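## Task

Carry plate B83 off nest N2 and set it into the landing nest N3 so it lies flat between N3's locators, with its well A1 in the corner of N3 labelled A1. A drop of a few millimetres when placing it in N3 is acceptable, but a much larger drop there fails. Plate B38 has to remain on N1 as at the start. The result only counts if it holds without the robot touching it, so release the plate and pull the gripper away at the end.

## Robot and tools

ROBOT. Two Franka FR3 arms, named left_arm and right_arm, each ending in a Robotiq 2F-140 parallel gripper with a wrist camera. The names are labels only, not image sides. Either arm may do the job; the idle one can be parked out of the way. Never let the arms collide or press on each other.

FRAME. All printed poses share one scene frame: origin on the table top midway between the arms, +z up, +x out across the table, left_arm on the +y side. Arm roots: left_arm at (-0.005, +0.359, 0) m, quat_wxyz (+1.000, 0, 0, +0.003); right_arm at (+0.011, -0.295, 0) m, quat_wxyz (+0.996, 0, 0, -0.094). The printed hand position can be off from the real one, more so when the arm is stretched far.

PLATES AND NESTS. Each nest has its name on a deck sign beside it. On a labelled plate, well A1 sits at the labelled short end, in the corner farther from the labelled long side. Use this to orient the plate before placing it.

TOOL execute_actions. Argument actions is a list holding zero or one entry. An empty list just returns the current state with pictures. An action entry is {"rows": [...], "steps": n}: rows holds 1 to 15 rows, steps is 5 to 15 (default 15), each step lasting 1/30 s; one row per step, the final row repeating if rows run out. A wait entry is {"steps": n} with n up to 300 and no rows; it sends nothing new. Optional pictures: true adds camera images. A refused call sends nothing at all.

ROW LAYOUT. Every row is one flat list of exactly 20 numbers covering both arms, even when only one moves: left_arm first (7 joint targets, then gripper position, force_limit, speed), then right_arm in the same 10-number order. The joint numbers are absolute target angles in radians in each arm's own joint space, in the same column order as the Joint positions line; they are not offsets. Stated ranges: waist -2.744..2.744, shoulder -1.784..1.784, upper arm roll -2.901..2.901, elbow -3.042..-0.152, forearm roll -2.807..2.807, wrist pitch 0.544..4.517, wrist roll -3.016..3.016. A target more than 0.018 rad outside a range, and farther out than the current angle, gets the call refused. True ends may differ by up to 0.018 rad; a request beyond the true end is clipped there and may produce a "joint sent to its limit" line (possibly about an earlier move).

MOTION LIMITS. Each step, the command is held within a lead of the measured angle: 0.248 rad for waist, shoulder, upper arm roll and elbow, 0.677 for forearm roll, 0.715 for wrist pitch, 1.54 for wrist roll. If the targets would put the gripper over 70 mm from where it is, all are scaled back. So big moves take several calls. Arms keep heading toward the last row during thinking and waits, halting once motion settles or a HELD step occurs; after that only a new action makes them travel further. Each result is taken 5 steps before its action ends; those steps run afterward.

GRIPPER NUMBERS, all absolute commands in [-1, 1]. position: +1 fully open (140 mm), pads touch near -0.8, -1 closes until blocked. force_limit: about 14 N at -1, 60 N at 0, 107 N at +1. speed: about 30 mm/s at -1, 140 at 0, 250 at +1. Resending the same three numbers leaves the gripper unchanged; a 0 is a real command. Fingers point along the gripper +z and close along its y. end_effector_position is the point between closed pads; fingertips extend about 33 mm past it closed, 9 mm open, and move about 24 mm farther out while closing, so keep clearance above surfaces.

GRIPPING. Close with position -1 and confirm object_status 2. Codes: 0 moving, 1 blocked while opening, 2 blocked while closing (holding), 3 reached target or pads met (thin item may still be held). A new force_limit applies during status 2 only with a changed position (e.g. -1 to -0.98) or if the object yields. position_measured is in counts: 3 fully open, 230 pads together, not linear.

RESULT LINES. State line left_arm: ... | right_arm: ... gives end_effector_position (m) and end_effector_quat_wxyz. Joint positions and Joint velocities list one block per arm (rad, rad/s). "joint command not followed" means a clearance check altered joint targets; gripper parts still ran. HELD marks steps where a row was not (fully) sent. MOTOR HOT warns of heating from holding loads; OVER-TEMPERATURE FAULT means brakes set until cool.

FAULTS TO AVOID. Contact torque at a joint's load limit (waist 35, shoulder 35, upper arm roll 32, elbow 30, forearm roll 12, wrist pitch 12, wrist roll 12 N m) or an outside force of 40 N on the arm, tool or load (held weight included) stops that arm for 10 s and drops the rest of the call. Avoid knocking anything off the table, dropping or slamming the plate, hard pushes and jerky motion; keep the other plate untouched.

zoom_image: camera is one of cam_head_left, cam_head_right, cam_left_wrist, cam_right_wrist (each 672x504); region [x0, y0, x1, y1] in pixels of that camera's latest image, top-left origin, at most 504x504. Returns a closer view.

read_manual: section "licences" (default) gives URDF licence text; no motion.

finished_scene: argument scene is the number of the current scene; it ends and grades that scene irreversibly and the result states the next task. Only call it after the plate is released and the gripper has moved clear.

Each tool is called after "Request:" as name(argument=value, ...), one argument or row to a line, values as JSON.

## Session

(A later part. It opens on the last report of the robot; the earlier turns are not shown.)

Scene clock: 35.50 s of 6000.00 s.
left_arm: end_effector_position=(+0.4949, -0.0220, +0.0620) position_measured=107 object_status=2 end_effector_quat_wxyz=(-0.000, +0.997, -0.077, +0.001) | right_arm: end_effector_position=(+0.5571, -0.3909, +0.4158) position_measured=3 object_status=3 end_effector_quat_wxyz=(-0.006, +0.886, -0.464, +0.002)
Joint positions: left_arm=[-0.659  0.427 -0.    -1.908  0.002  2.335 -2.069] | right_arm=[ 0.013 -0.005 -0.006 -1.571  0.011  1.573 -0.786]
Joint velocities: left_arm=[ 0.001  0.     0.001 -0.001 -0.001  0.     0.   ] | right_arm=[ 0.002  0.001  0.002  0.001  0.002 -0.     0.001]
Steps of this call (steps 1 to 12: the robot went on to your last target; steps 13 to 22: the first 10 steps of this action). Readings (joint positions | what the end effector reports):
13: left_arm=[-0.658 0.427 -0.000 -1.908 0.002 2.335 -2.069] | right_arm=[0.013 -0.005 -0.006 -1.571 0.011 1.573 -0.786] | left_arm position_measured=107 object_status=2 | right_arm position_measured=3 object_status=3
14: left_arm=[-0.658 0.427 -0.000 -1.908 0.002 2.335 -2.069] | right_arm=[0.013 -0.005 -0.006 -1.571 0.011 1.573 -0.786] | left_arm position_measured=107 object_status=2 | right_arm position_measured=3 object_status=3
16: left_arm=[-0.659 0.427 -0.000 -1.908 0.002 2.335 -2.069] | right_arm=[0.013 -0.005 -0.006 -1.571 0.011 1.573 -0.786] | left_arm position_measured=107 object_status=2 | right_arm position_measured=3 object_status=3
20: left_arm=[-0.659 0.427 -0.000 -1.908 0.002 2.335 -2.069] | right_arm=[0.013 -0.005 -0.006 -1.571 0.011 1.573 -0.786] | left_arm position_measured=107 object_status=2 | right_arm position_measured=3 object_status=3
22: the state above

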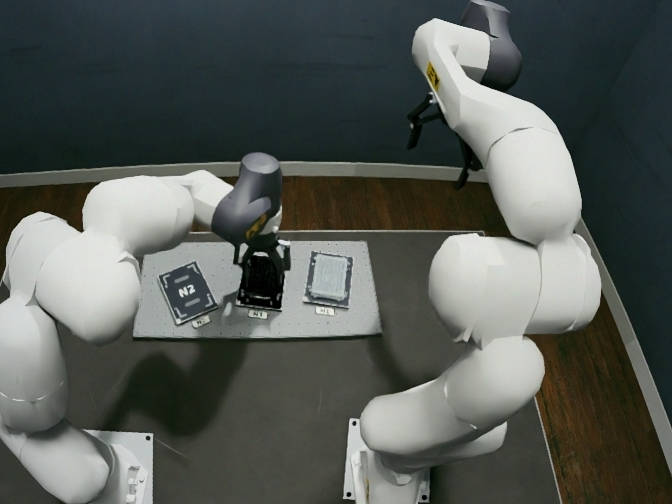

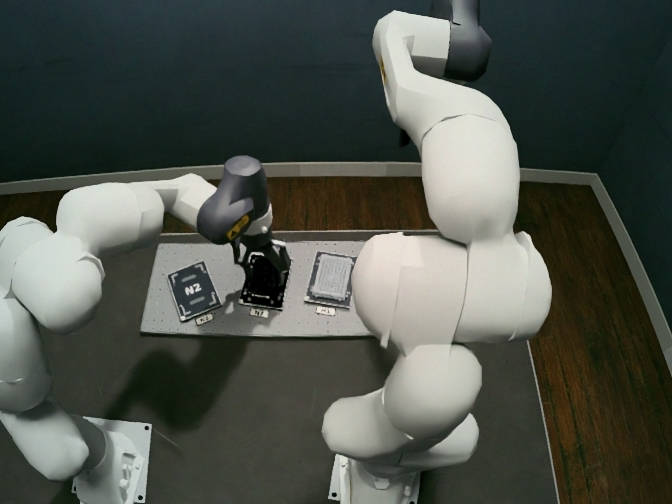

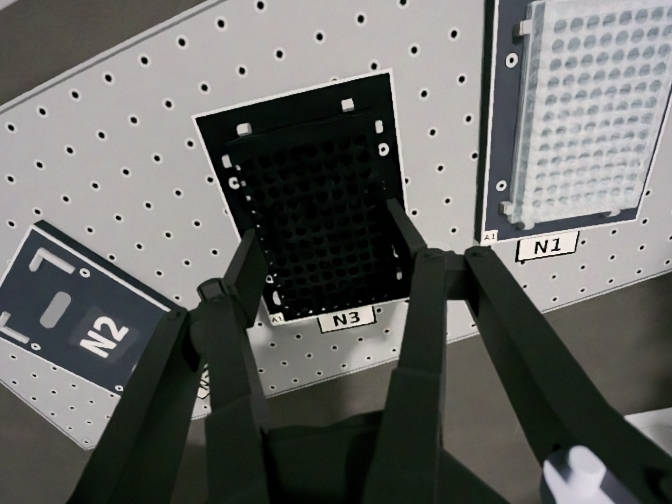

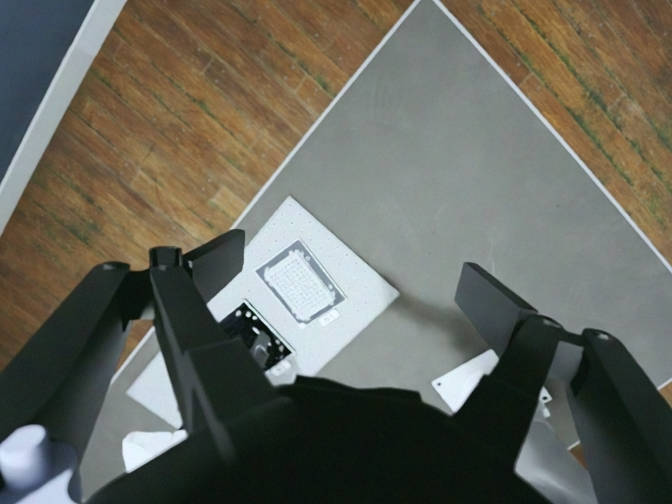

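Request:
execute_actions(
  actions=[
    {"rows": [[-0.661,0.4262,0,-1.910,0,2.341,-2.070,-1,-0.2,-0.6,0.013,-0.005,-0.006,-1.571,0.011,1.573,-0.786,1,0,0],[-0.661,0.4274,0,-1.9103,0,2.342,-2.070,-1,-0.2,-0.6,0.013,-0.005,-0.006,-1.571,0.011,1.573,-0.786,1,0,0],[-0.661,0.4286,0,-1.9106,0,2.343,-2.070,-1,-0.2,-0.6,0.013,-0.005,-0.006,-1.571,0.011,1.573,-0.786,1,0,0],[-0.661,0.4298,0,-1.911,0,2.344,-2.070,-1,-0.2,-0.6,0.013,-0.005,-0.006,-1.571,0.011,1.573,-0.786,1,0,0],[-0.661,0.431,0,-1.9113,0,2.345,-2.070,-1,-0.2,-0.6,0.013,-0.005,-0.006,-1.571,0.011,1.573,-0.786,1,0,0],[-0.661,0.4322,0,-1.9116,0,2.347,-2.070,-1,-0.2,-0.6,0.013,-0.005,-0.006,-1.571,0.011,1.573,-0.786,1,0,0],[-0.661,0.4335,0,-1.912,0,2.348,-2.070,-1,-0.2,-0.6,0.013,-0.005,-0.006,-1.571,0.011,1.573,-0.786,1,0,0]], "steps": 15},
  ],
)

Request:
execute_actions(
  actions=[
    {"steps": 10},
  ],
  pictures=true,
)

Request:
zoom_image(
  camera="cam_left_wrist",
  region=[170, 50, 450, 250],
)

Scene clock: 36.17 s of 6000.00 s.
left_arm: end_effector_position=(+0.4956, -0.0216, +0.0603) position_measured=107 object_status=2 end_effector_quat_wxyz=(-0.000, +0.997, -0.077, +0.001) | right_arm: end_effector_position=(+0.5571, -0.3909, +0.4158) position_measured=3 object_status=3 end_effector_quat_wxyz=(-0.006, +0.886, -0.464, +0.002)
Joint positions: left_arm=[-0.659  0.429  0.001 -1.909  0.002  2.34  -2.069] | right_arm=[ 0.013 -0.005 -0.006 -1.571  0.011  1.573 -0.786]
Joint velocities: left_arm=[-0.001  0.006  0.002 -0.004 -0.     0.01   0.001] | right_arm=[ 0.001 -0.    -0.001  0.001 -0.     0.    -0.001]
Steps of this call (steps 1 to 5: the last 5 steps of your previous action; steps 6 to 10: the robot went on to your last target; steps 11 to 20: the first 10 steps of this action). Readings (joint positions | what the end effector reports):
11: left_arm=[-0.659 0.427 -0.000 -1.908 0.002 2.335 -2.069] | right_arm=[0.013 -0.005 -0.006 -1.571 0.011 1.573 -0.786] | left_arm position_measured=107 object_status=2 | right_arm position_measured=3 object_status=3
12: left_arm=[-0.659 0.427 -0.000 -1.908 0.002 2.336 -2.069] | right_arm=[0.013 -0.005 -0.006 -1.571 0.011 1.573 -0.786] | left_arm position_measured=107 object_status=2 | right_arm position_measured=3 object_status=3
14: left_arm=[-0.659 0.427 -0.000 -1.909 0.002 2.337 -2.069] | right_arm=[0.013 -0.005 -0.006 -1.571 0.011 1.573 -0.786] | left_arm position_measured=107 object_status=2 | right_arm position_measured=3 object_status=3
18: left_arm=[-0.659 0.429 0.000 -1.909 0.002 2.340 -2.069] | right_arm=[0.013 -0.005 -0.006 -1.571 0.011 1.573 -0.786] | left_arm position_measured=107 object_status=2 | right_arm position_measured=3 object_status=3
20: the state above

Scene clock: 36.50 s of 6000.00 s.
left_arm: end_effector_position=(+0.4956, -0.0217, +0.0601) position_measured=107 object_status=2 end_effector_quat_wxyz=(-0.000, +0.997, -0.077, +0.001) | right_arm: end_effector_position=(+0.5571, -0.3909, +0.4158) position_measured=3 object_status=3 end_effector_quat_wxyz=(-0.006, +0.886, -0.464, +0.002)
Joint positions: left_arm=[-0.659  0.429  0.001 -1.91   0.002  2.341 -2.069] | right_arm=[ 0.013 -0.005 -0.006 -1.571  0.011  1.573 -0.786]
Joint velocities: left_arm=[-0.    -0.     0.    -0.001 -0.     0.    -0.   ] | right_arm=[-0.001 -0.    -0.001  0.001  0.001  0.001  0.   ]
Kept back: nothing.
Steps of this call (steps 1 to 5: the last 5 steps of your previous action; steps 6 to 10: the robot went on to your last target). Readings (joint positions | what the end effector reports):
1: left_arm=[-0.659 0.429 0.001 -1.909 0.002 2.341 -2.069] | right_arm=[0.013 -0.005 -0.006 -1.571 0.011 1.573 -0.786] | left_arm position_measured=107 object_status=2 | right_arm position_measured=3 object_status=3
2: left_arm=[-0.659 0.429 0.001 -1.909 0.002 2.341 -2.069] | right_arm=[0.013 -0.005 -0.006 -1.571 0.011 1.573 -0.786] | left_arm position_measured=107 object_status=2 | right_arm position_measured=3 object_status=3
4: left_arm=[-0.659 0.429 0.001 -1.910 0.002 2.341 -2.069] | right_arm=[0.013 -0.005 -0.006 -1.571 0.011 1.573 -0.786] | left_arm position_measured=107 object_status=2 | right_arm position_measured=3 object_status=3
8: left_arm=[-0.659 0.429 0.001 -1.910 0.002 2.341 -2.069] | right_arm=[0.013 -0.005 -0.006 -1.571 0.011 1.573 -0.786] | left_arm position_measured=107 object_status=2 | right_arm position_measured=3 object_status=3
10: the state above

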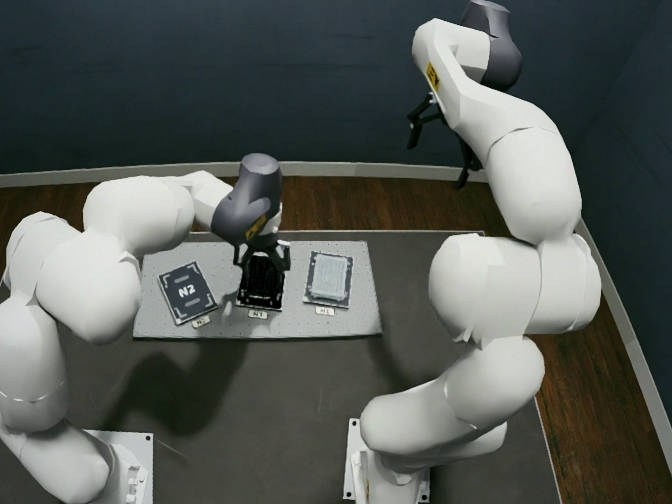

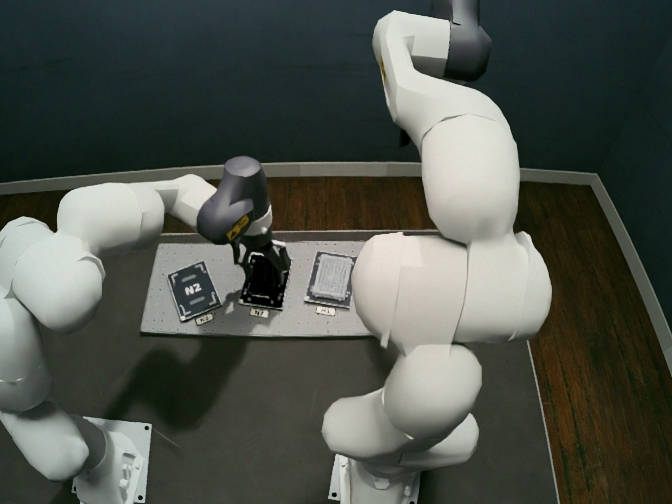

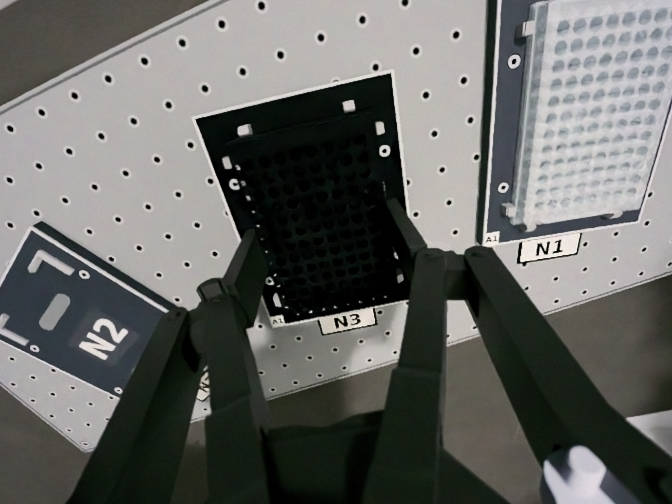

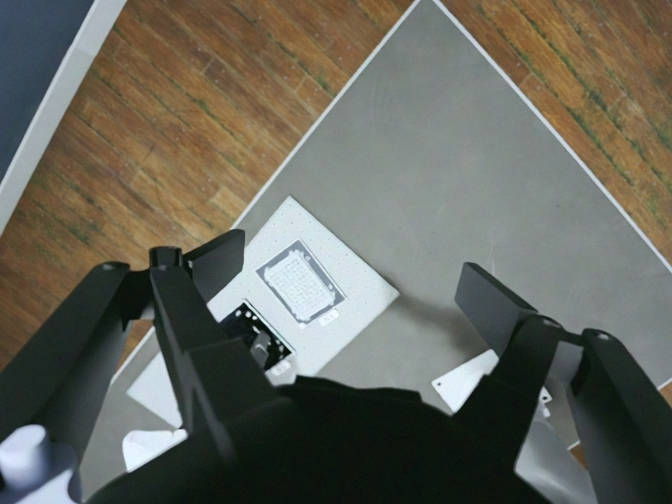

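Region (170, 50, 450, 250) of cam_left_wrist's 672x504 image, scaled by 1.800, with more detail than that image has; it fills the top 360 rows of this view, and the rest is white.

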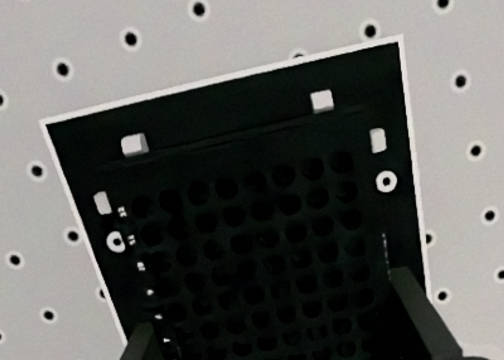

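Request:
execute_actions(
  actions=[],
)

Scene clock: 37.63 s of 6000.00 s.
left_arm: end_effector_position=(+0.4956, -0.0216, +0.0601) position_measured=107 object_status=2 end_effector_quat_wxyz=(-0.000, +0.997, -0.077, +0.001) | right_arm: end_effector_position=(+0.5571, -0.3909, +0.4158) position_measured=3 object_status=3 end_effector_quat_wxyz=(-0.006, +0.886, -0.464, +0.002)
Joint positions: left_arm=[-0.659  0.429  0.001 -1.91   0.002  2.341 -2.069] | right_arm=[ 0.013 -0.005 -0.006 -1.571  0.011  1.573 -0.786]
Joint velocities: left_arm=[-0.     0.     0.001 -0.     0.001 -0.001 -0.   ] | right_arm=[ 0.001  0.     0.002 -0.     0.     0.001 -0.002]
Kept back: nothing.
Steps of this call (steps 1 to 15: the robot went on to your last target; steps 16 to 34: nothing new was sent). Readings (joint positions | what the end effector reports):
1: left_arm=[-0.659 0.429 0.001 -1.910 0.002 2.341 -2.069] | right_arm=[0.013 -0.005 -0.006 -1.571 0.011 1.573 -0.786] | left_arm position_measured=107 object_status=2 | right_arm position_measured=3 object_status=3
2: left_arm=[-0.659 0.429 0.001 -1.910 0.002 2.341 -2.069] | right_arm=[0.013 -0.005 -0.006 -1.571 0.011 1.573 -0.786] | left_arm position_measured=107 object_status=2 | right_arm position_measured=3 object_status=3
4: left_arm=[-0.659 0.429 0.001 -1.910 0.002 2.341 -2.069] | right_arm=[0.013 -0.005 -0.006 -1.571 0.011 1.573 -0.786] | left_arm position_measured=107 object_status=2 | right_arm position_measured=3 object_status=3
8: left_arm=[-0.659 0.429 0.001 -1.910 0.002 2.341 -2.069] | right_arm=[0.013 -0.005 -0.006 -1.571 0.011 1.573 -0.786] | left_arm position_measured=107 object_status=2 | right_arm position_measured=3 object_status=3
34: the state above
All arms were judged still, so your last target was given up. Only a new action makes them travel on or press farther. Fingers that are still opening or closing keep moving.

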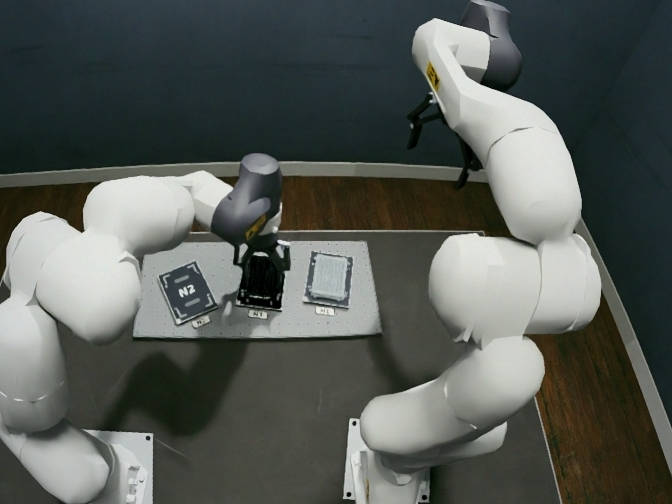

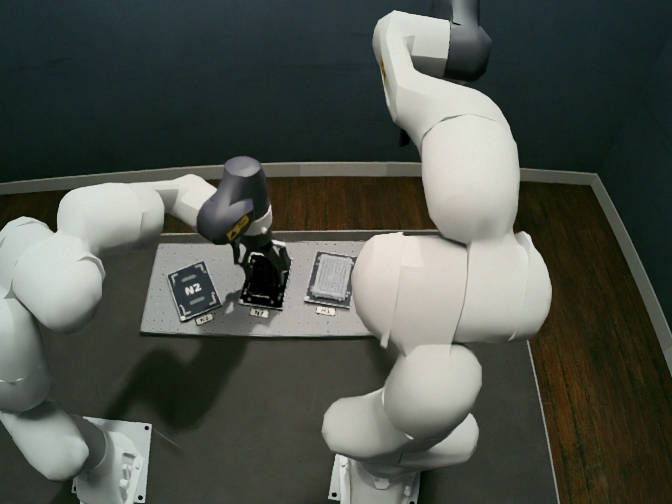

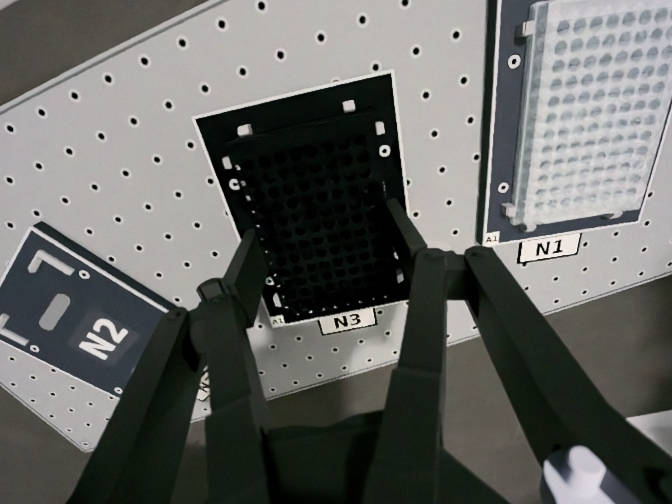

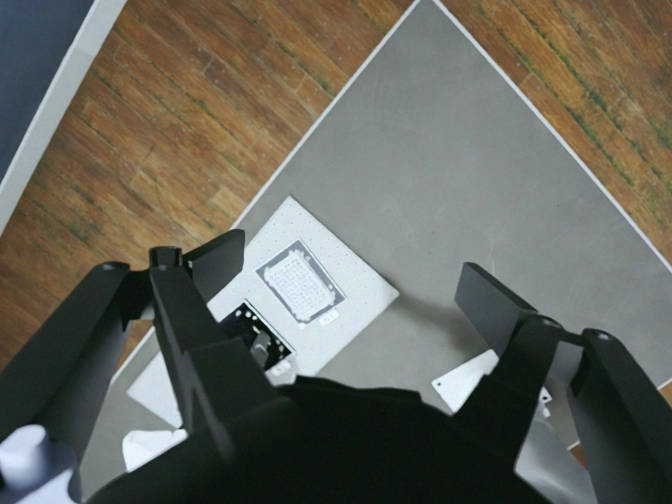

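Request:
execute_actions(
  actions=[
    {"rows":[[-0.660,0.426,0,-1.909,0,2.335,-2.070,-1,-0.2,-0.6,0.013,-0.005,-0.006,-1.571,0.011,1.573,-0.786,1,0,0],[-0.660,0.424,0,-1.909,0,2.333,-2.070,-1,-0.2,-0.6,0.013,-0.005,-0.006,-1.571,0.011,1.573,-0.786,1,0,0],[-0.660,0.424,0,-1.909,0,2.333,-2.070,-1,-0.2,-0.6,0.013,-0.005,-0.006,-1.571,0.011,1.573,-0.786,1,0,0],[-0.660,0.424,0,-1.909,0,2.333,-2.070,-1,-0.2,-0.6,0.013,-0.005,-0.006,-1.571,0.011,1.573,-0.786,1,0,0],[-0.660,0.424,0,-1.909,0,2.333,-2.070,-1,-0.2,-0.6,0.013,-0.005,-0.006,-1.571,0.011,1.573,-0.786,1,0,0],[-0.660,0.424,0,-1.909,0,2.333,-2.070,-1,-0.2,-0.6,0.013,-0.005,-0.006,-1.571,0.011,1.573,-0.786,1,0,0],[-0.662,0.425,0,-1.908,0,2.333,-2.070,-1,-0.2,-0.6,0.013,-0.005,-0.006,-1.571,0.011,1.573,-0.786,1,0,0],[-0.6635,0.425,0,-1.907,0,2.333,-2.071,-1,-0.2,-0.6,0.013,-0.005,-0.006,-1.571,0.011,1.573,-0.786,1,0,0]],"steps":15},
  ],
  pictures=false,
)

Request:
execute_actions(
  actions=[
    {"steps":10},
  ],
  pictures=true,
)

Request:
zoom_image(
  camera="cam_left_wrist",
  region=[170,50,450,250],
)

Scene clock: 38.37 s of 6000.00 s.
left_arm: end_effector_position=(+0.4946, -0.0222, +0.0620) position_measured=107 object_status=2 end_effector_quat_wxyz=(-0.001, +0.997, -0.078, +0.001) | right_arm: end_effector_position=(+0.5571, -0.3909, +0.4158) position_measured=3 object_status=3 end_effector_quat_wxyz=(-0.006, +0.886, -0.464, +0.002)
Joint positions: left_arm=[-0.66   0.426  0.001 -1.909  0.002  2.336 -2.069] | right_arm=[ 0.013 -0.005 -0.006 -1.571  0.011  1.573 -0.786]
Joint velocities: left_arm=[-0.004 -0.001  0.     0.003 -0.001 -0.007 -0.002] | right_arm=[-0.     0.    -0.001 -0.001  0.001 -0.     0.001]
Steps of this call (steps 1 to 12: nothing new was sent; steps 13 to 22: the first 10 steps of this action). Readings (joint positions | what the end effector reports):
13: left_arm=[-0.659 0.429 0.001 -1.910 0.002 2.340 -2.069] | right_arm=[0.013 -0.005 -0.006 -1.571 0.011 1.573 -0.786] | left_arm position_measured=107 object_status=2 | right_arm position_measured=3 object_status=3
14: left_arm=[-0.659 0.428 0.001 -1.910 0.002 2.339 -2.069] | right_arm=[0.013 -0.005 -0.006 -1.571 0.011 1.573 -0.786] | left_arm position_measured=107 object_status=2 | right_arm position_measured=3 object_status=3
16: left_arm=[-0.659 0.427 0.001 -1.910 0.002 2.338 -2.069] | right_arm=[0.013 -0.005 -0.006 -1.571 0.011 1.573 -0.786] | left_arm position_measured=107 object_status=2 | right_arm position_measured=3 object_status=3
20: left_arm=[-0.659 0.426 0.001 -1.910 0.002 2.337 -2.069] | right_arm=[0.013 -0.005 -0.006 -1.571 0.011 1.573 -0.786] | left_arm position_measured=107 object_status=2 | right_arm position_measured=3 object_status=3
22: the state above

Scene clock: 38.70 s of 6000.00 s.
left_arm: end_effector_position=(+0.4946, -0.0221, +0.0620) position_measured=107 object_status=2 end_effector_quat_wxyz=(-0.001, +0.997, -0.078, +0.001) | right_arm: end_effector_position=(+0.5571, -0.3909, +0.4158) position_measured=3 object_status=3 end_effector_quat_wxyz=(-0.006, +0.886, -0.464, +0.002)
Joint positions: left_arm=[-0.661  0.426  0.001 -1.909  0.002  2.336 -2.069] | right_arm=[ 0.013 -0.005 -0.006 -1.571  0.011  1.573 -0.786]
Joint velocities: left_arm=[-0.001  0.     0.001  0.    -0.    -0.    -0.002] | right_arm=[-0.     0.     0.001  0.001  0.     0.    -0.   ]
Kept back: nothing.
Steps of this call (steps 1 to 5: the last 5 steps of your previous action; steps 6 to 10: the robot went on to your last target). Readings (joint positions | what the end effector reports):
1: left_arm=[-0.660 0.426 0.001 -1.909 0.002 2.336 -2.069] | right_arm=[0.013 -0.005 -0.006 -1.571 0.011 1.573 -0.786] | left_arm position_measured=107 object_status=2 | right_arm position_measured=3 object_status=3
2: left_arm=[-0.660 0.426 0.001 -1.909 0.002 2.336 -2.069] | right_arm=[0.013 -0.005 -0.006 -1.571 0.011 1.573 -0.786] | left_arm position_measured=107 object_status=2 | right_arm position_measured=3 object_status=3
4: left_arm=[-0.661 0.426 0.001 -1.909 0.002 2.336 -2.069] | right_arm=[0.013 -0.005 -0.006 -1.571 0.011 1.573 -0.786] | left_arm position_measured=107 object_status=2 | right_arm position_measured=3 object_status=3
8: left_arm=[-0.661 0.426 0.001 -1.909 0.002 2.336 -2.069] | right_arm=[0.013 -0.005 -0.006 -1.571 0.011 1.573 -0.786] | left_arm position_measured=107 object_status=2 | right_arm position_measured=3 object_status=3
10: the state above

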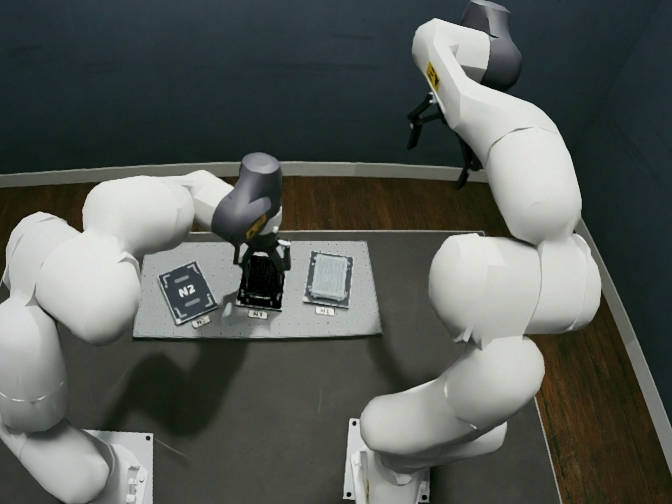

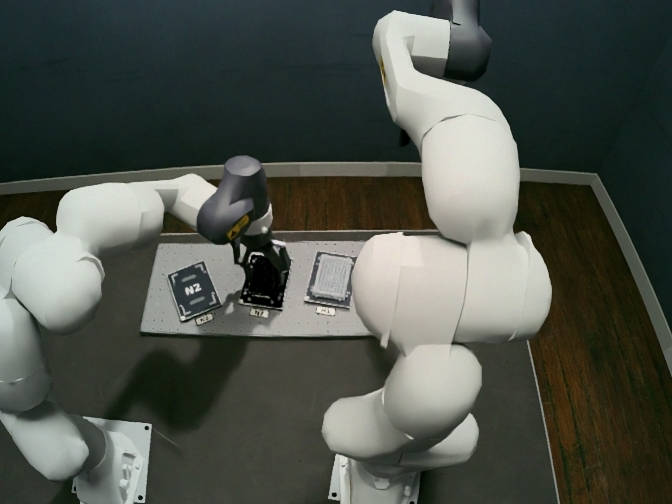

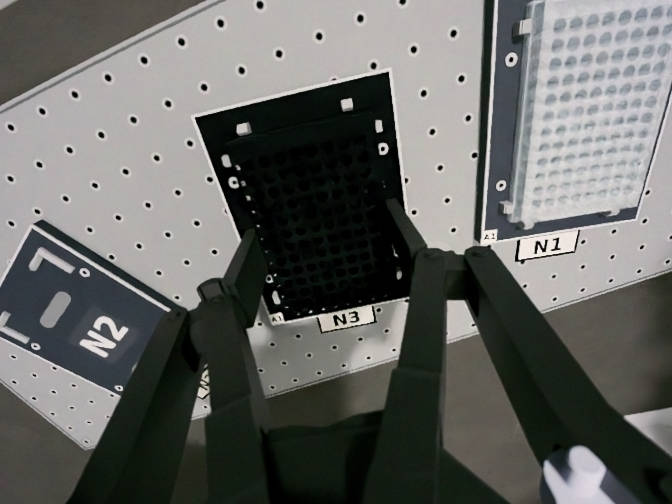

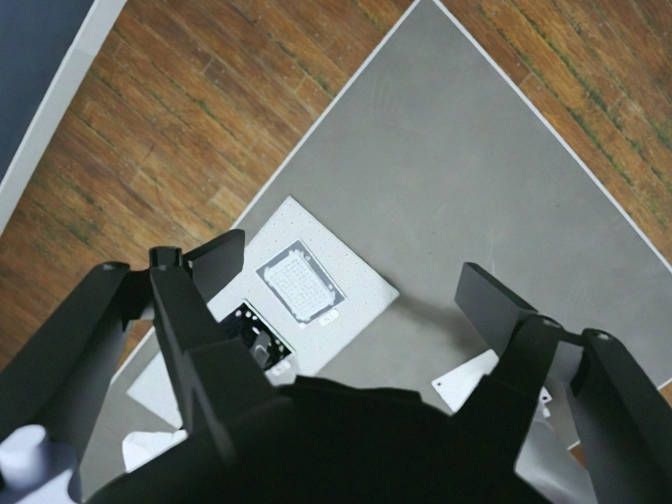

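Region (170, 50, 450, 250) of cam_left_wrist's 672x504 image, scaled by 1.800, with more detail than that image has; it fills the top 360 rows of this view, and the rest is white.

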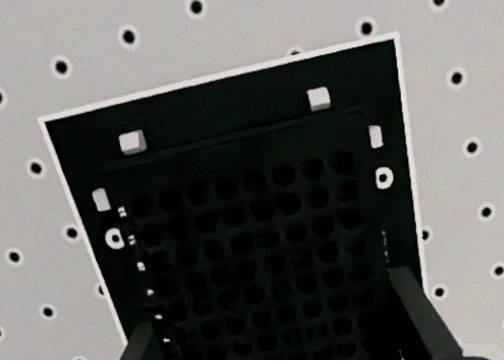

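Request:
execute_actions(
  actions=[
    {"rows":[[-0.6635,0.427,0,-1.9055,0,2.334,-2.071,-1,-0.2,-0.6,0.013,-0.005,-0.006,-1.571,0.011,1.573,-0.786,1,0,0],[-0.6635,0.428,0,-1.9055,0,2.335,-2.071,-1,-0.2,-0.6,0.013,-0.005,-0.006,-1.571,0.011,1.573,-0.786,1,0,0],[-0.6635,0.429,0,-1.9055,0,2.336,-2.071,-1,-0.2,-0.6,0.013,-0.005,-0.006,-1.571,0.011,1.573,-0.786,1,0,0],[-0.6635,0.430,0,-1.9055,0,2.338,-2.071,-1,-0.2,-0.6,0.013,-0.005,-0.006,-1.571,0.011,1.573,-0.786,1,0,0],[-0.6635,0.431,0,-1.9055,0,2.340,-2.071,-1,-0.2,-0.6,0.013,-0.005,-0.006,-1.571,0.011,1.573,-0.786,1,0,0],[-0.6635,0.432,0,-1.9055,0,2.342,-2.071,-1,-0.2,-0.6,0.013,-0.005,-0.006,-1.571,0.011,1.573,-0.786,1,0,0],[-0.6635,0.433,0,-1.906,0,2.344,-2.071,-1,-0.2,-0.6,0.013,-0.005,-0.006,-1.571,0.011,1.573,-0.786,1,0,0],[-0.6635,0.434,0,-1.9065,0,2.346,-2.071,-1,-0.2,-0.6,0.013,-0.005,-0.006,-1.571,0.011,1.573,-0.786,1,0,0],[-0.6635,0.435,0,-1.907,0,2.348,-2.071,-1,-0.2,-0.6,0.013,-0.005,-0.006,-1.571,0.011,1.573,-0.786,1,0,0]],"steps":15},
  ],
  pictures=false,
)

Request:
execute_actions(
  actions=[
    {"steps":12},
  ],
  pictures=true,
)

Request:
zoom_image(
  camera="cam_left_wrist",
  region=[170,50,450,250],
)

Scene clock: 39.90 s of 6000.00 s.
left_arm: end_effector_position=(+0.4953, -0.0221, +0.0608) position_measured=107 object_status=2 end_effector_quat_wxyz=(-0.001, +0.997, -0.078, +0.001) | right_arm: end_effector_position=(+0.5571, -0.3909, +0.4158) position_measured=3 object_status=3 end_effector_quat_wxyz=(-0.006, +0.886, -0.464, +0.002)
Joint positions: left_arm=[-0.661  0.429  0.002 -1.908  0.002  2.338 -2.069] | right_arm=[ 0.013 -0.005 -0.006 -1.571  0.011  1.573 -0.786]
Joint velocities: left_arm=[ 0.002  0.014  0.008  0.    -0.     0.017  0.   ] | right_arm=[ 0.001  0.    -0.    -0.001  0.    -0.     0.001]
Steps of this call (steps 1 to 15: the robot went on to your last target; steps 16 to 26: nothing new was sent; steps 27 to 36: the first 10 steps of this action). Readings (joint positions | what the end effector reports):
27: left_arm=[-0.661 0.426 0.001 -1.909 0.002 2.336 -2.069] | right_arm=[0.013 -0.005 -0.006 -1.571 0.011 1.573 -0.786] | left_arm position_measured=107 object_status=2 | right_arm position_measured=3 object_status=3
28: left_arm=[-0.661 0.426 0.001 -1.909 0.002 2.336 -2.069] | right_arm=[0.013 -0.005 -0.006 -1.571 0.011 1.573 -0.786] | left_arm position_measured=107 object_status=2 | right_arm position_measured=3 object_status=3
30: left_arm=[-0.661 0.427 0.001 -1.908 0.002 2.336 -2.069] | right_arm=[0.013 -0.005 -0.006 -1.571 0.011 1.573 -0.786] | left_arm position_measured=107 object_status=2 | right_arm position_measured=3 object_status=3
34: left_arm=[-0.661 0.428 0.001 -1.908 0.002 2.336 -2.069] | right_arm=[0.013 -0.005 -0.006 -1.571 0.011 1.573 -0.786] | left_arm position_measured=107 object_status=2 | right_arm position_measured=3 object_status=3
36: the state above

Scene clock: 40.30 s of 6000.00 s.
left_arm: end_effector_position=(+0.4956, -0.0220, +0.0604) position_measured=107 object_status=2 end_effector_quat_wxyz=(-0.001, +0.997, -0.077, +0.001) | right_arm: end_effector_position=(+0.5571, -0.3909, +0.4158) position_measured=3 object_status=3 end_effector_quat_wxyz=(-0.006, +0.886, -0.464, +0.002)
Joint positions: left_arm=[-0.661  0.43   0.002 -1.908  0.002  2.339 -2.069] | right_arm=[ 0.013 -0.005 -0.006 -1.571  0.011  1.573 -0.786]
Joint velocities: left_arm=[ 0.    -0.001 -0.    -0.     0.001 -0.     0.001] | right_arm=[-0.     0.    -0.     0.001  0.001  0.     0.001]
Kept back: nothing.
Steps of this call (steps 1 to 5: the last 5 steps of your previous action; steps 6 to 12: the robot went on to your last target). Readings (joint positions | what the end effector reports):
1: left_arm=[-0.661 0.430 0.002 -1.908 0.002 2.338 -2.069] | right_arm=[0.013 -0.005 -0.006 -1.571 0.011 1.573 -0.786] | left_arm position_measured=107 object_status=2 | right_arm position_measured=3 object_status=3
2: left_arm=[-0.661 0.430 0.002 -1.908 0.002 2.339 -2.069] | right_arm=[0.013 -0.005 -0.006 -1.571 0.011 1.573 -0.786] | left_arm position_measured=107 object_status=2 | right_arm position_measured=3 object_status=3
4: left_arm=[-0.661 0.430 0.002 -1.908 0.002 2.339 -2.069] | right_arm=[0.013 -0.005 -0.006 -1.571 0.011 1.573 -0.786] | left_arm position_measured=107 object_status=2 | right_arm position_measured=3 object_status=3
8: left_arm=[-0.661 0.430 0.002 -1.908 0.002 2.339 -2.069] | right_arm=[0.013 -0.005 -0.006 -1.571 0.011 1.573 -0.786] | left_arm position_measured=107 object_status=2 | right_arm position_measured=3 object_status=3
12: the state above

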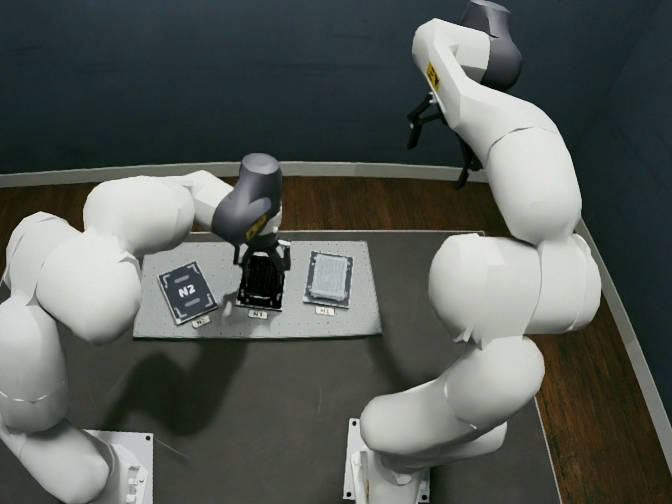

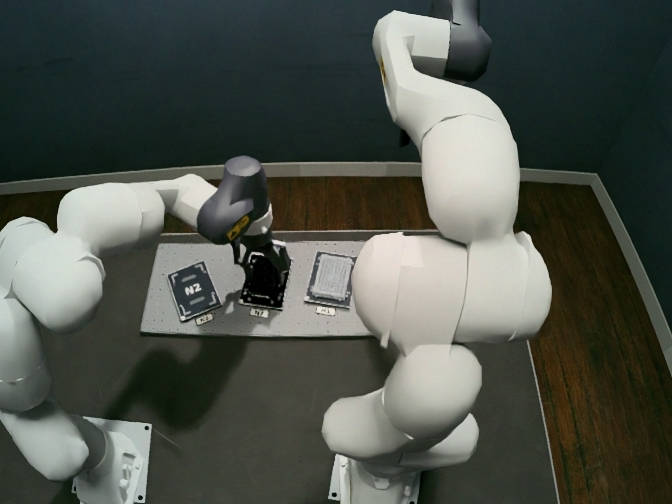

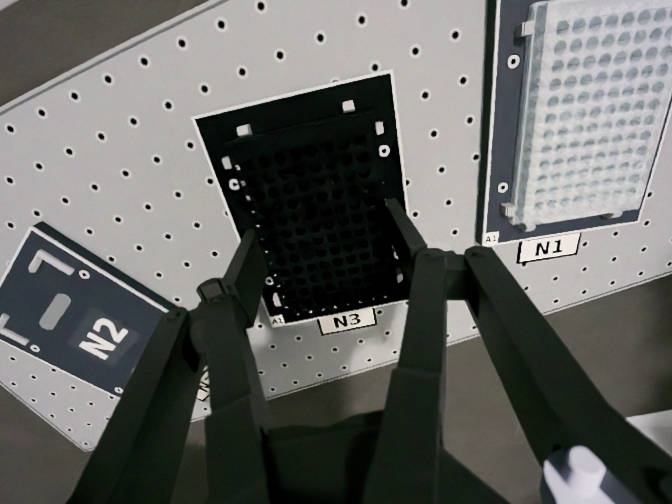

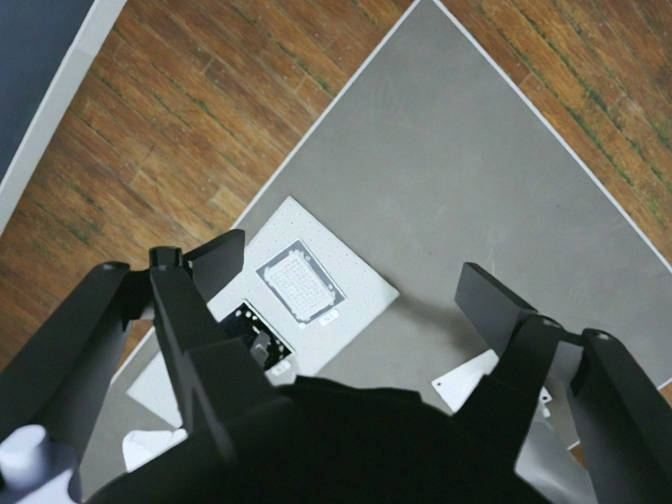

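Region (170, 50, 450, 250) of cam_left_wrist's 672x504 image, scaled by 1.800, with more detail than that image has; it fills the top 360 rows of this view, and the rest is white.

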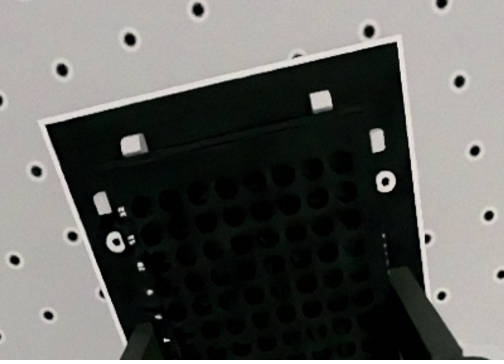

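Request:
zoom_image(
  camera="cam_left_wrist",
  region=[200,90,300,200],
)

Request:
zoom_image(
  camera="cam_left_wrist",
  region=[320,70,420,180],
)

Request:
zoom_image(
  camera="cam_left_wrist",
  region=[250,240,430,340],
)

Region (200, 90, 300, 200) of cam_left_wrist's 672x504 image, scaled by 4.582, with more detail than that image has; it fills the left 458 columns of this view, and the rest is white.

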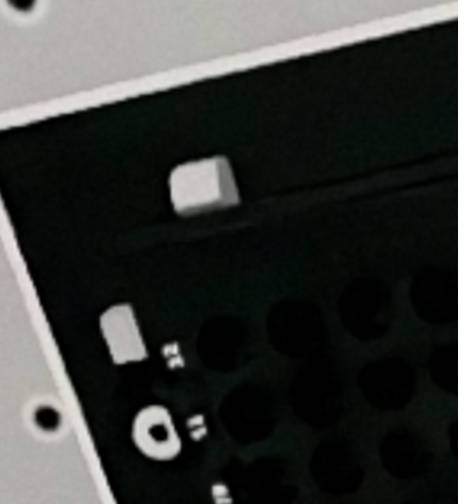

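Region (320, 70, 420, 180) of cam_left_wrist's 672x504 image, scaled by 4.582, with more detail than that image has; it fills the left 458 columns of this view, and the rest is white.

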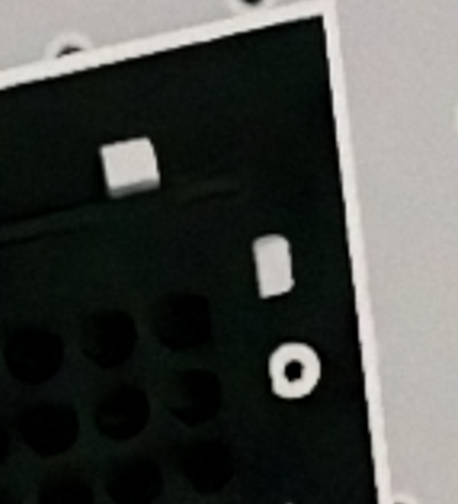

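Region (250, 240, 430, 340) of cam_left_wrist's 672x504 image, scaled by 2.800, with more detail than that image has.

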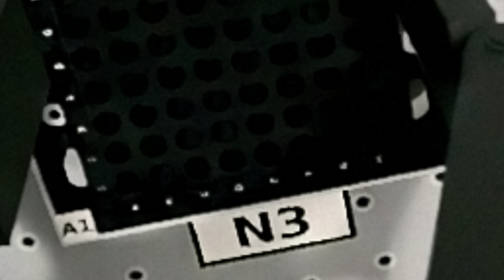

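Request:
execute_actions(
  actions=[
    {"rows":[[-0.6635,0.431,0,-1.910,0,2.344,-2.071,-1,-0.2,-0.6,0.013,-0.005,-0.006,-1.571,0.011,1.573,-0.786,1,0,0],[-0.6635,0.431,0,-1.911,0,2.345,-2.071,-1,-0.2,-0.6,0.013,-0.005,-0.006,-1.571,0.011,1.573,-0.786,1,0,0],[-0.6635,0.431,0,-1.912,0,2.345,-2.071,-1,-0.2,-0.6,0.013,-0.005,-0.006,-1.571,0.011,1.573,-0.786,1,0,0],[-0.6637,0.431,0,-1.9125,0,2.346,-2.071,-1,-0.2,-0.6,0.013,-0.005,-0.006,-1.571,0.011,1.573,-0.786,1,0,0],[-0.664,0.431,0,-1.913,0,2.346,-2.071,-1,-0.2,-0.6,0.013,-0.005,-0.006,-1.571,0.011,1.573,-0.786,1,0,0],[-0.664,0.431,0,-1.9135,0,2.347,-2.071,-1,-0.2,-0.6,0.013,-0.005,-0.006,-1.571,0.011,1.573,-0.786,1,0,0],[-0.664,0.431,0,-1.914,0,2.347,-2.071,-1,-0.2,-0.6,0.013,-0.005,-0.006,-1.571,0.011,1.573,-0.786,1,0,0],[-0.664,0.431,0,-1.9145,0,2.348,-2.071,-1,-0.2,-0.6,0.013,-0.005,-0.006,-1.571,0.011,1.573,-0.786,1,0,0],[-0.664,0.431,0,-1.915,0,2.348,-2.071,-1,-0.2,-0.6,0.013,-0.005,-0.006,-1.571,0.011,1.573,-0.786,1,0,0],[-0.664,0.431,0,-1.9155,0,2.348,-2.071,-1,-0.2,-0.6,0.013,-0.005,-0.006,-1.571,0.011,1.573,-0.786,1,0,0],[-0.664,0.431,0,-1.916,0,2.348,-2.071,-1,-0.2,-0.6,0.013,-0.005,-0.006,-1.571,0.011,1.573,-0.786,1,0,0]],"steps":15},
  ],
  pictures=false,
)

Request:
execute_actions(
  actions=[
    {"steps":12},
  ],
  pictures=true,
)

Request:
zoom_image(
  camera="cam_left_wrist",
  region=[170,50,450,250],
)

Scene clock: 44.03 s of 6000.00 s.
left_arm: end_effector_position=(+0.4955, -0.0218, +0.0604) position_measured=107 object_status=2 end_effector_quat_wxyz=(-0.000, +0.997, -0.077, +0.002) | right_arm: end_effector_position=(+0.5571, -0.3909, +0.4158) position_measured=3 object_status=3 end_effector_quat_wxyz=(-0.006, +0.886, -0.464, +0.002)
Joint positions: left_arm=[-0.661  0.428  0.002 -1.911  0.002  2.342 -2.069] | right_arm=[ 0.013 -0.005 -0.006 -1.571  0.011  1.573 -0.786]
Joint velocities: left_arm=[ 0.    -0.004  0.001 -0.009 -0.     0.013 -0.   ] | right_arm=[ 0.001  0.    -0.001 -0.001 -0.001  0.    -0.001]
Steps of this call (steps 1 to 15: the robot went on to your last target; steps 16 to 90: nothing new was sent; then 0.40 s passed at rest; steps 91 to 100: the first 10 steps of this action). Readings (joint positions | what the end effector reports):
91: left_arm=[-0.661 0.430 0.002 -1.908 0.002 2.339 -2.069] | right_arm=[0.013 -0.005 -0.006 -1.571 0.011 1.573 -0.786] | left_arm position_measured=107 object_status=2 | right_arm position_measured=3 object_status=3
92: left_arm=[-0.661 0.430 0.002 -1.908 0.002 2.339 -2.069] | right_arm=[0.013 -0.005 -0.006 -1.571 0.011 1.573 -0.786] | left_arm position_measured=107 object_status=2 | right_arm position_measured=3 object_status=3
94: left_arm=[-0.661 0.429 0.002 -1.908 0.002 2.339 -2.069] | right_arm=[0.013 -0.005 -0.006 -1.571 0.011 1.573 -0.786] | left_arm position_measured=107 object_status=2 | right_arm position_measured=3 object_status=3
98: left_arm=[-0.661 0.429 0.002 -1.910 0.002 2.341 -2.069] | right_arm=[0.013 -0.005 -0.006 -1.571 0.011 1.573 -0.786] | left_arm position_measured=107 object_status=2 | right_arm position_measured=3 object_status=3
100: the state above

Scene clock: 44.43 s of 6000.00 s.
left_arm: end_effector_position=(+0.4955, -0.0218, +0.0603) position_measured=107 object_status=2 end_effector_quat_wxyz=(-0.000, +0.997, -0.077, +0.002) | right_arm: end_effector_position=(+0.5571, -0.3909, +0.4158) position_measured=3 object_status=3 end_effector_quat_wxyz=(-0.006, +0.886, -0.464, +0.002)
Joint positions: left_arm=[-0.661  0.428  0.002 -1.912  0.002  2.344 -2.069] | right_arm=[ 0.013 -0.005 -0.006 -1.571  0.011  1.573 -0.786]
Joint velocities: left_arm=[ 0.001  0.    -0.    -0.001  0.001  0.001 -0.001] | right_arm=[-0.001 -0.001 -0.001 -0.    -0.001 -0.    -0.   ]
Kept back: nothing.
Steps of this call (steps 1 to 5: the last 5 steps of your previous action; steps 6 to 12: the robot went on to your last target). Readings (joint positions | what the end effector reports):
1: left_arm=[-0.661 0.428 0.002 -1.911 0.002 2.342 -2.069] | right_arm=[0.013 -0.005 -0.006 -1.571 0.011 1.573 -0.786] | left_arm position_measured=107 object_status=2 | right_arm position_measured=3 object_status=3
2: left_arm=[-0.661 0.428 0.002 -1.911 0.002 2.343 -2.069] | right_arm=[0.013 -0.005 -0.006 -1.571 0.011 1.573 -0.786] | left_arm position_measured=107 object_status=2 | right_arm position_measured=3 object_status=3
4: left_arm=[-0.661 0.428 0.002 -1.912 0.002 2.343 -2.069] | right_arm=[0.013 -0.005 -0.006 -1.571 0.011 1.573 -0.786] | left_arm position_measured=107 object_status=2 | right_arm position_measured=3 object_status=3
8: left_arm=[-0.661 0.428 0.002 -1.912 0.002 2.343 -2.069] | right_arm=[0.013 -0.005 -0.006 -1.571 0.011 1.573 -0.786] | left_arm position_measured=107 object_status=2 | right_arm position_measured=3 object_status=3
12: the state above

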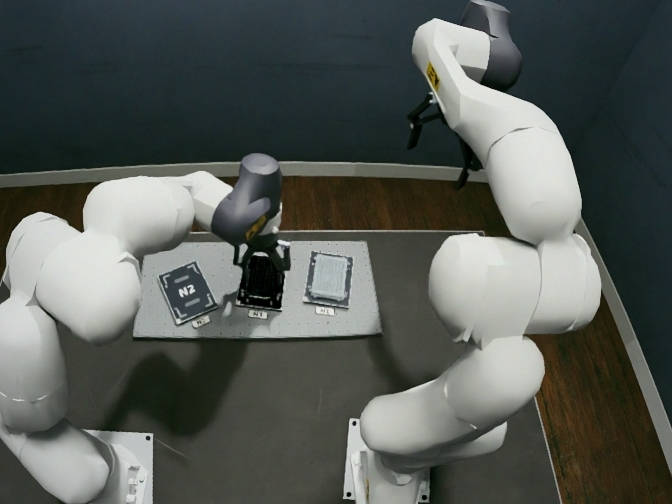

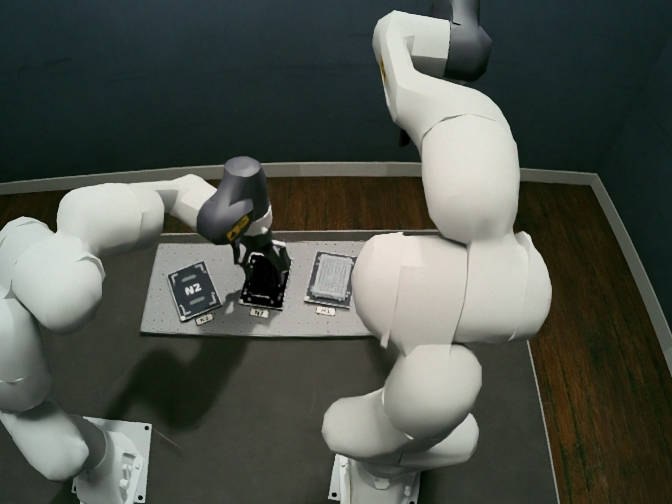

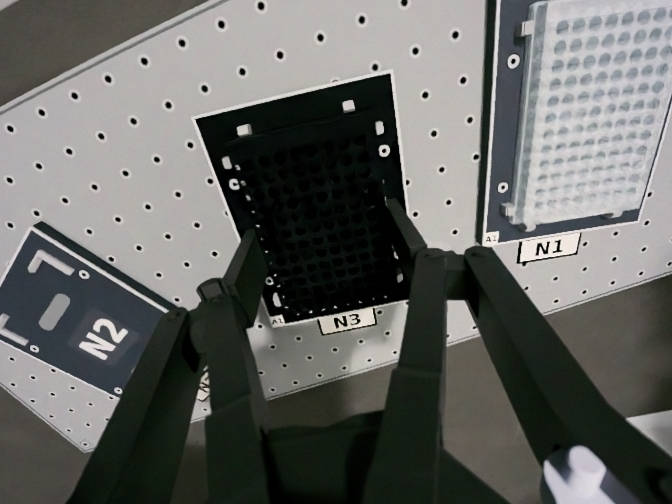

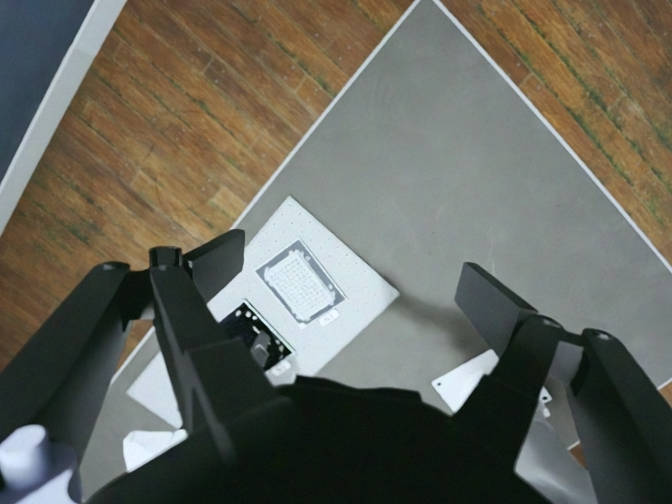

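Region (170, 50, 450, 250) of cam_left_wrist's 672x504 image, scaled by 1.800, with more detail than that image has; it fills the top 360 rows of this view, and the rest is white.

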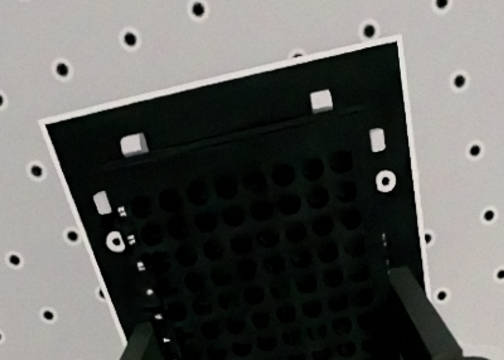

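Request:
zoom_image(
  camera="cam_head_right",
  region=[220,230,320,330],
)

Request:
zoom_image(
  camera="cam_right_wrist",
  region=[200,280,320,380],
)

Region (220, 230, 320, 330) of cam_head_right's 672x504 image, scaled by 5.040, with more detail than that image has.

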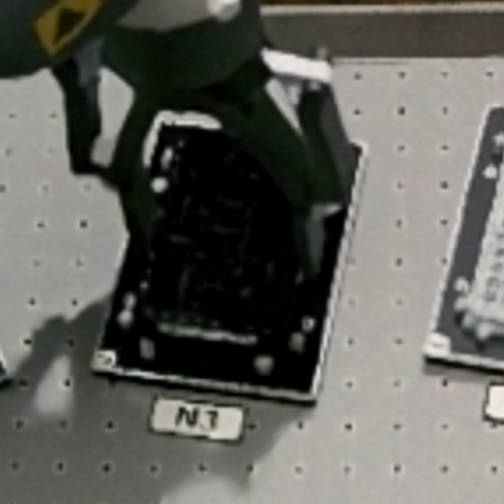

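Region (200, 280, 320, 380) of cam_right_wrist's 672x504 image, scaled by 4.200, with more detail than that image has.

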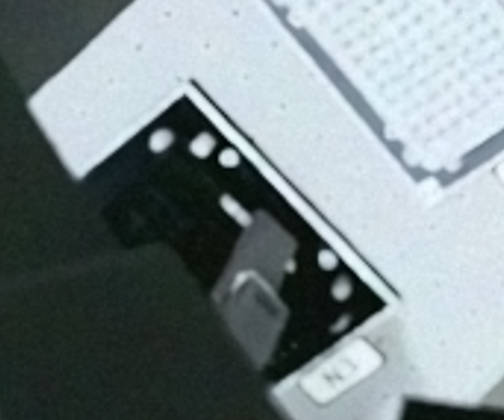

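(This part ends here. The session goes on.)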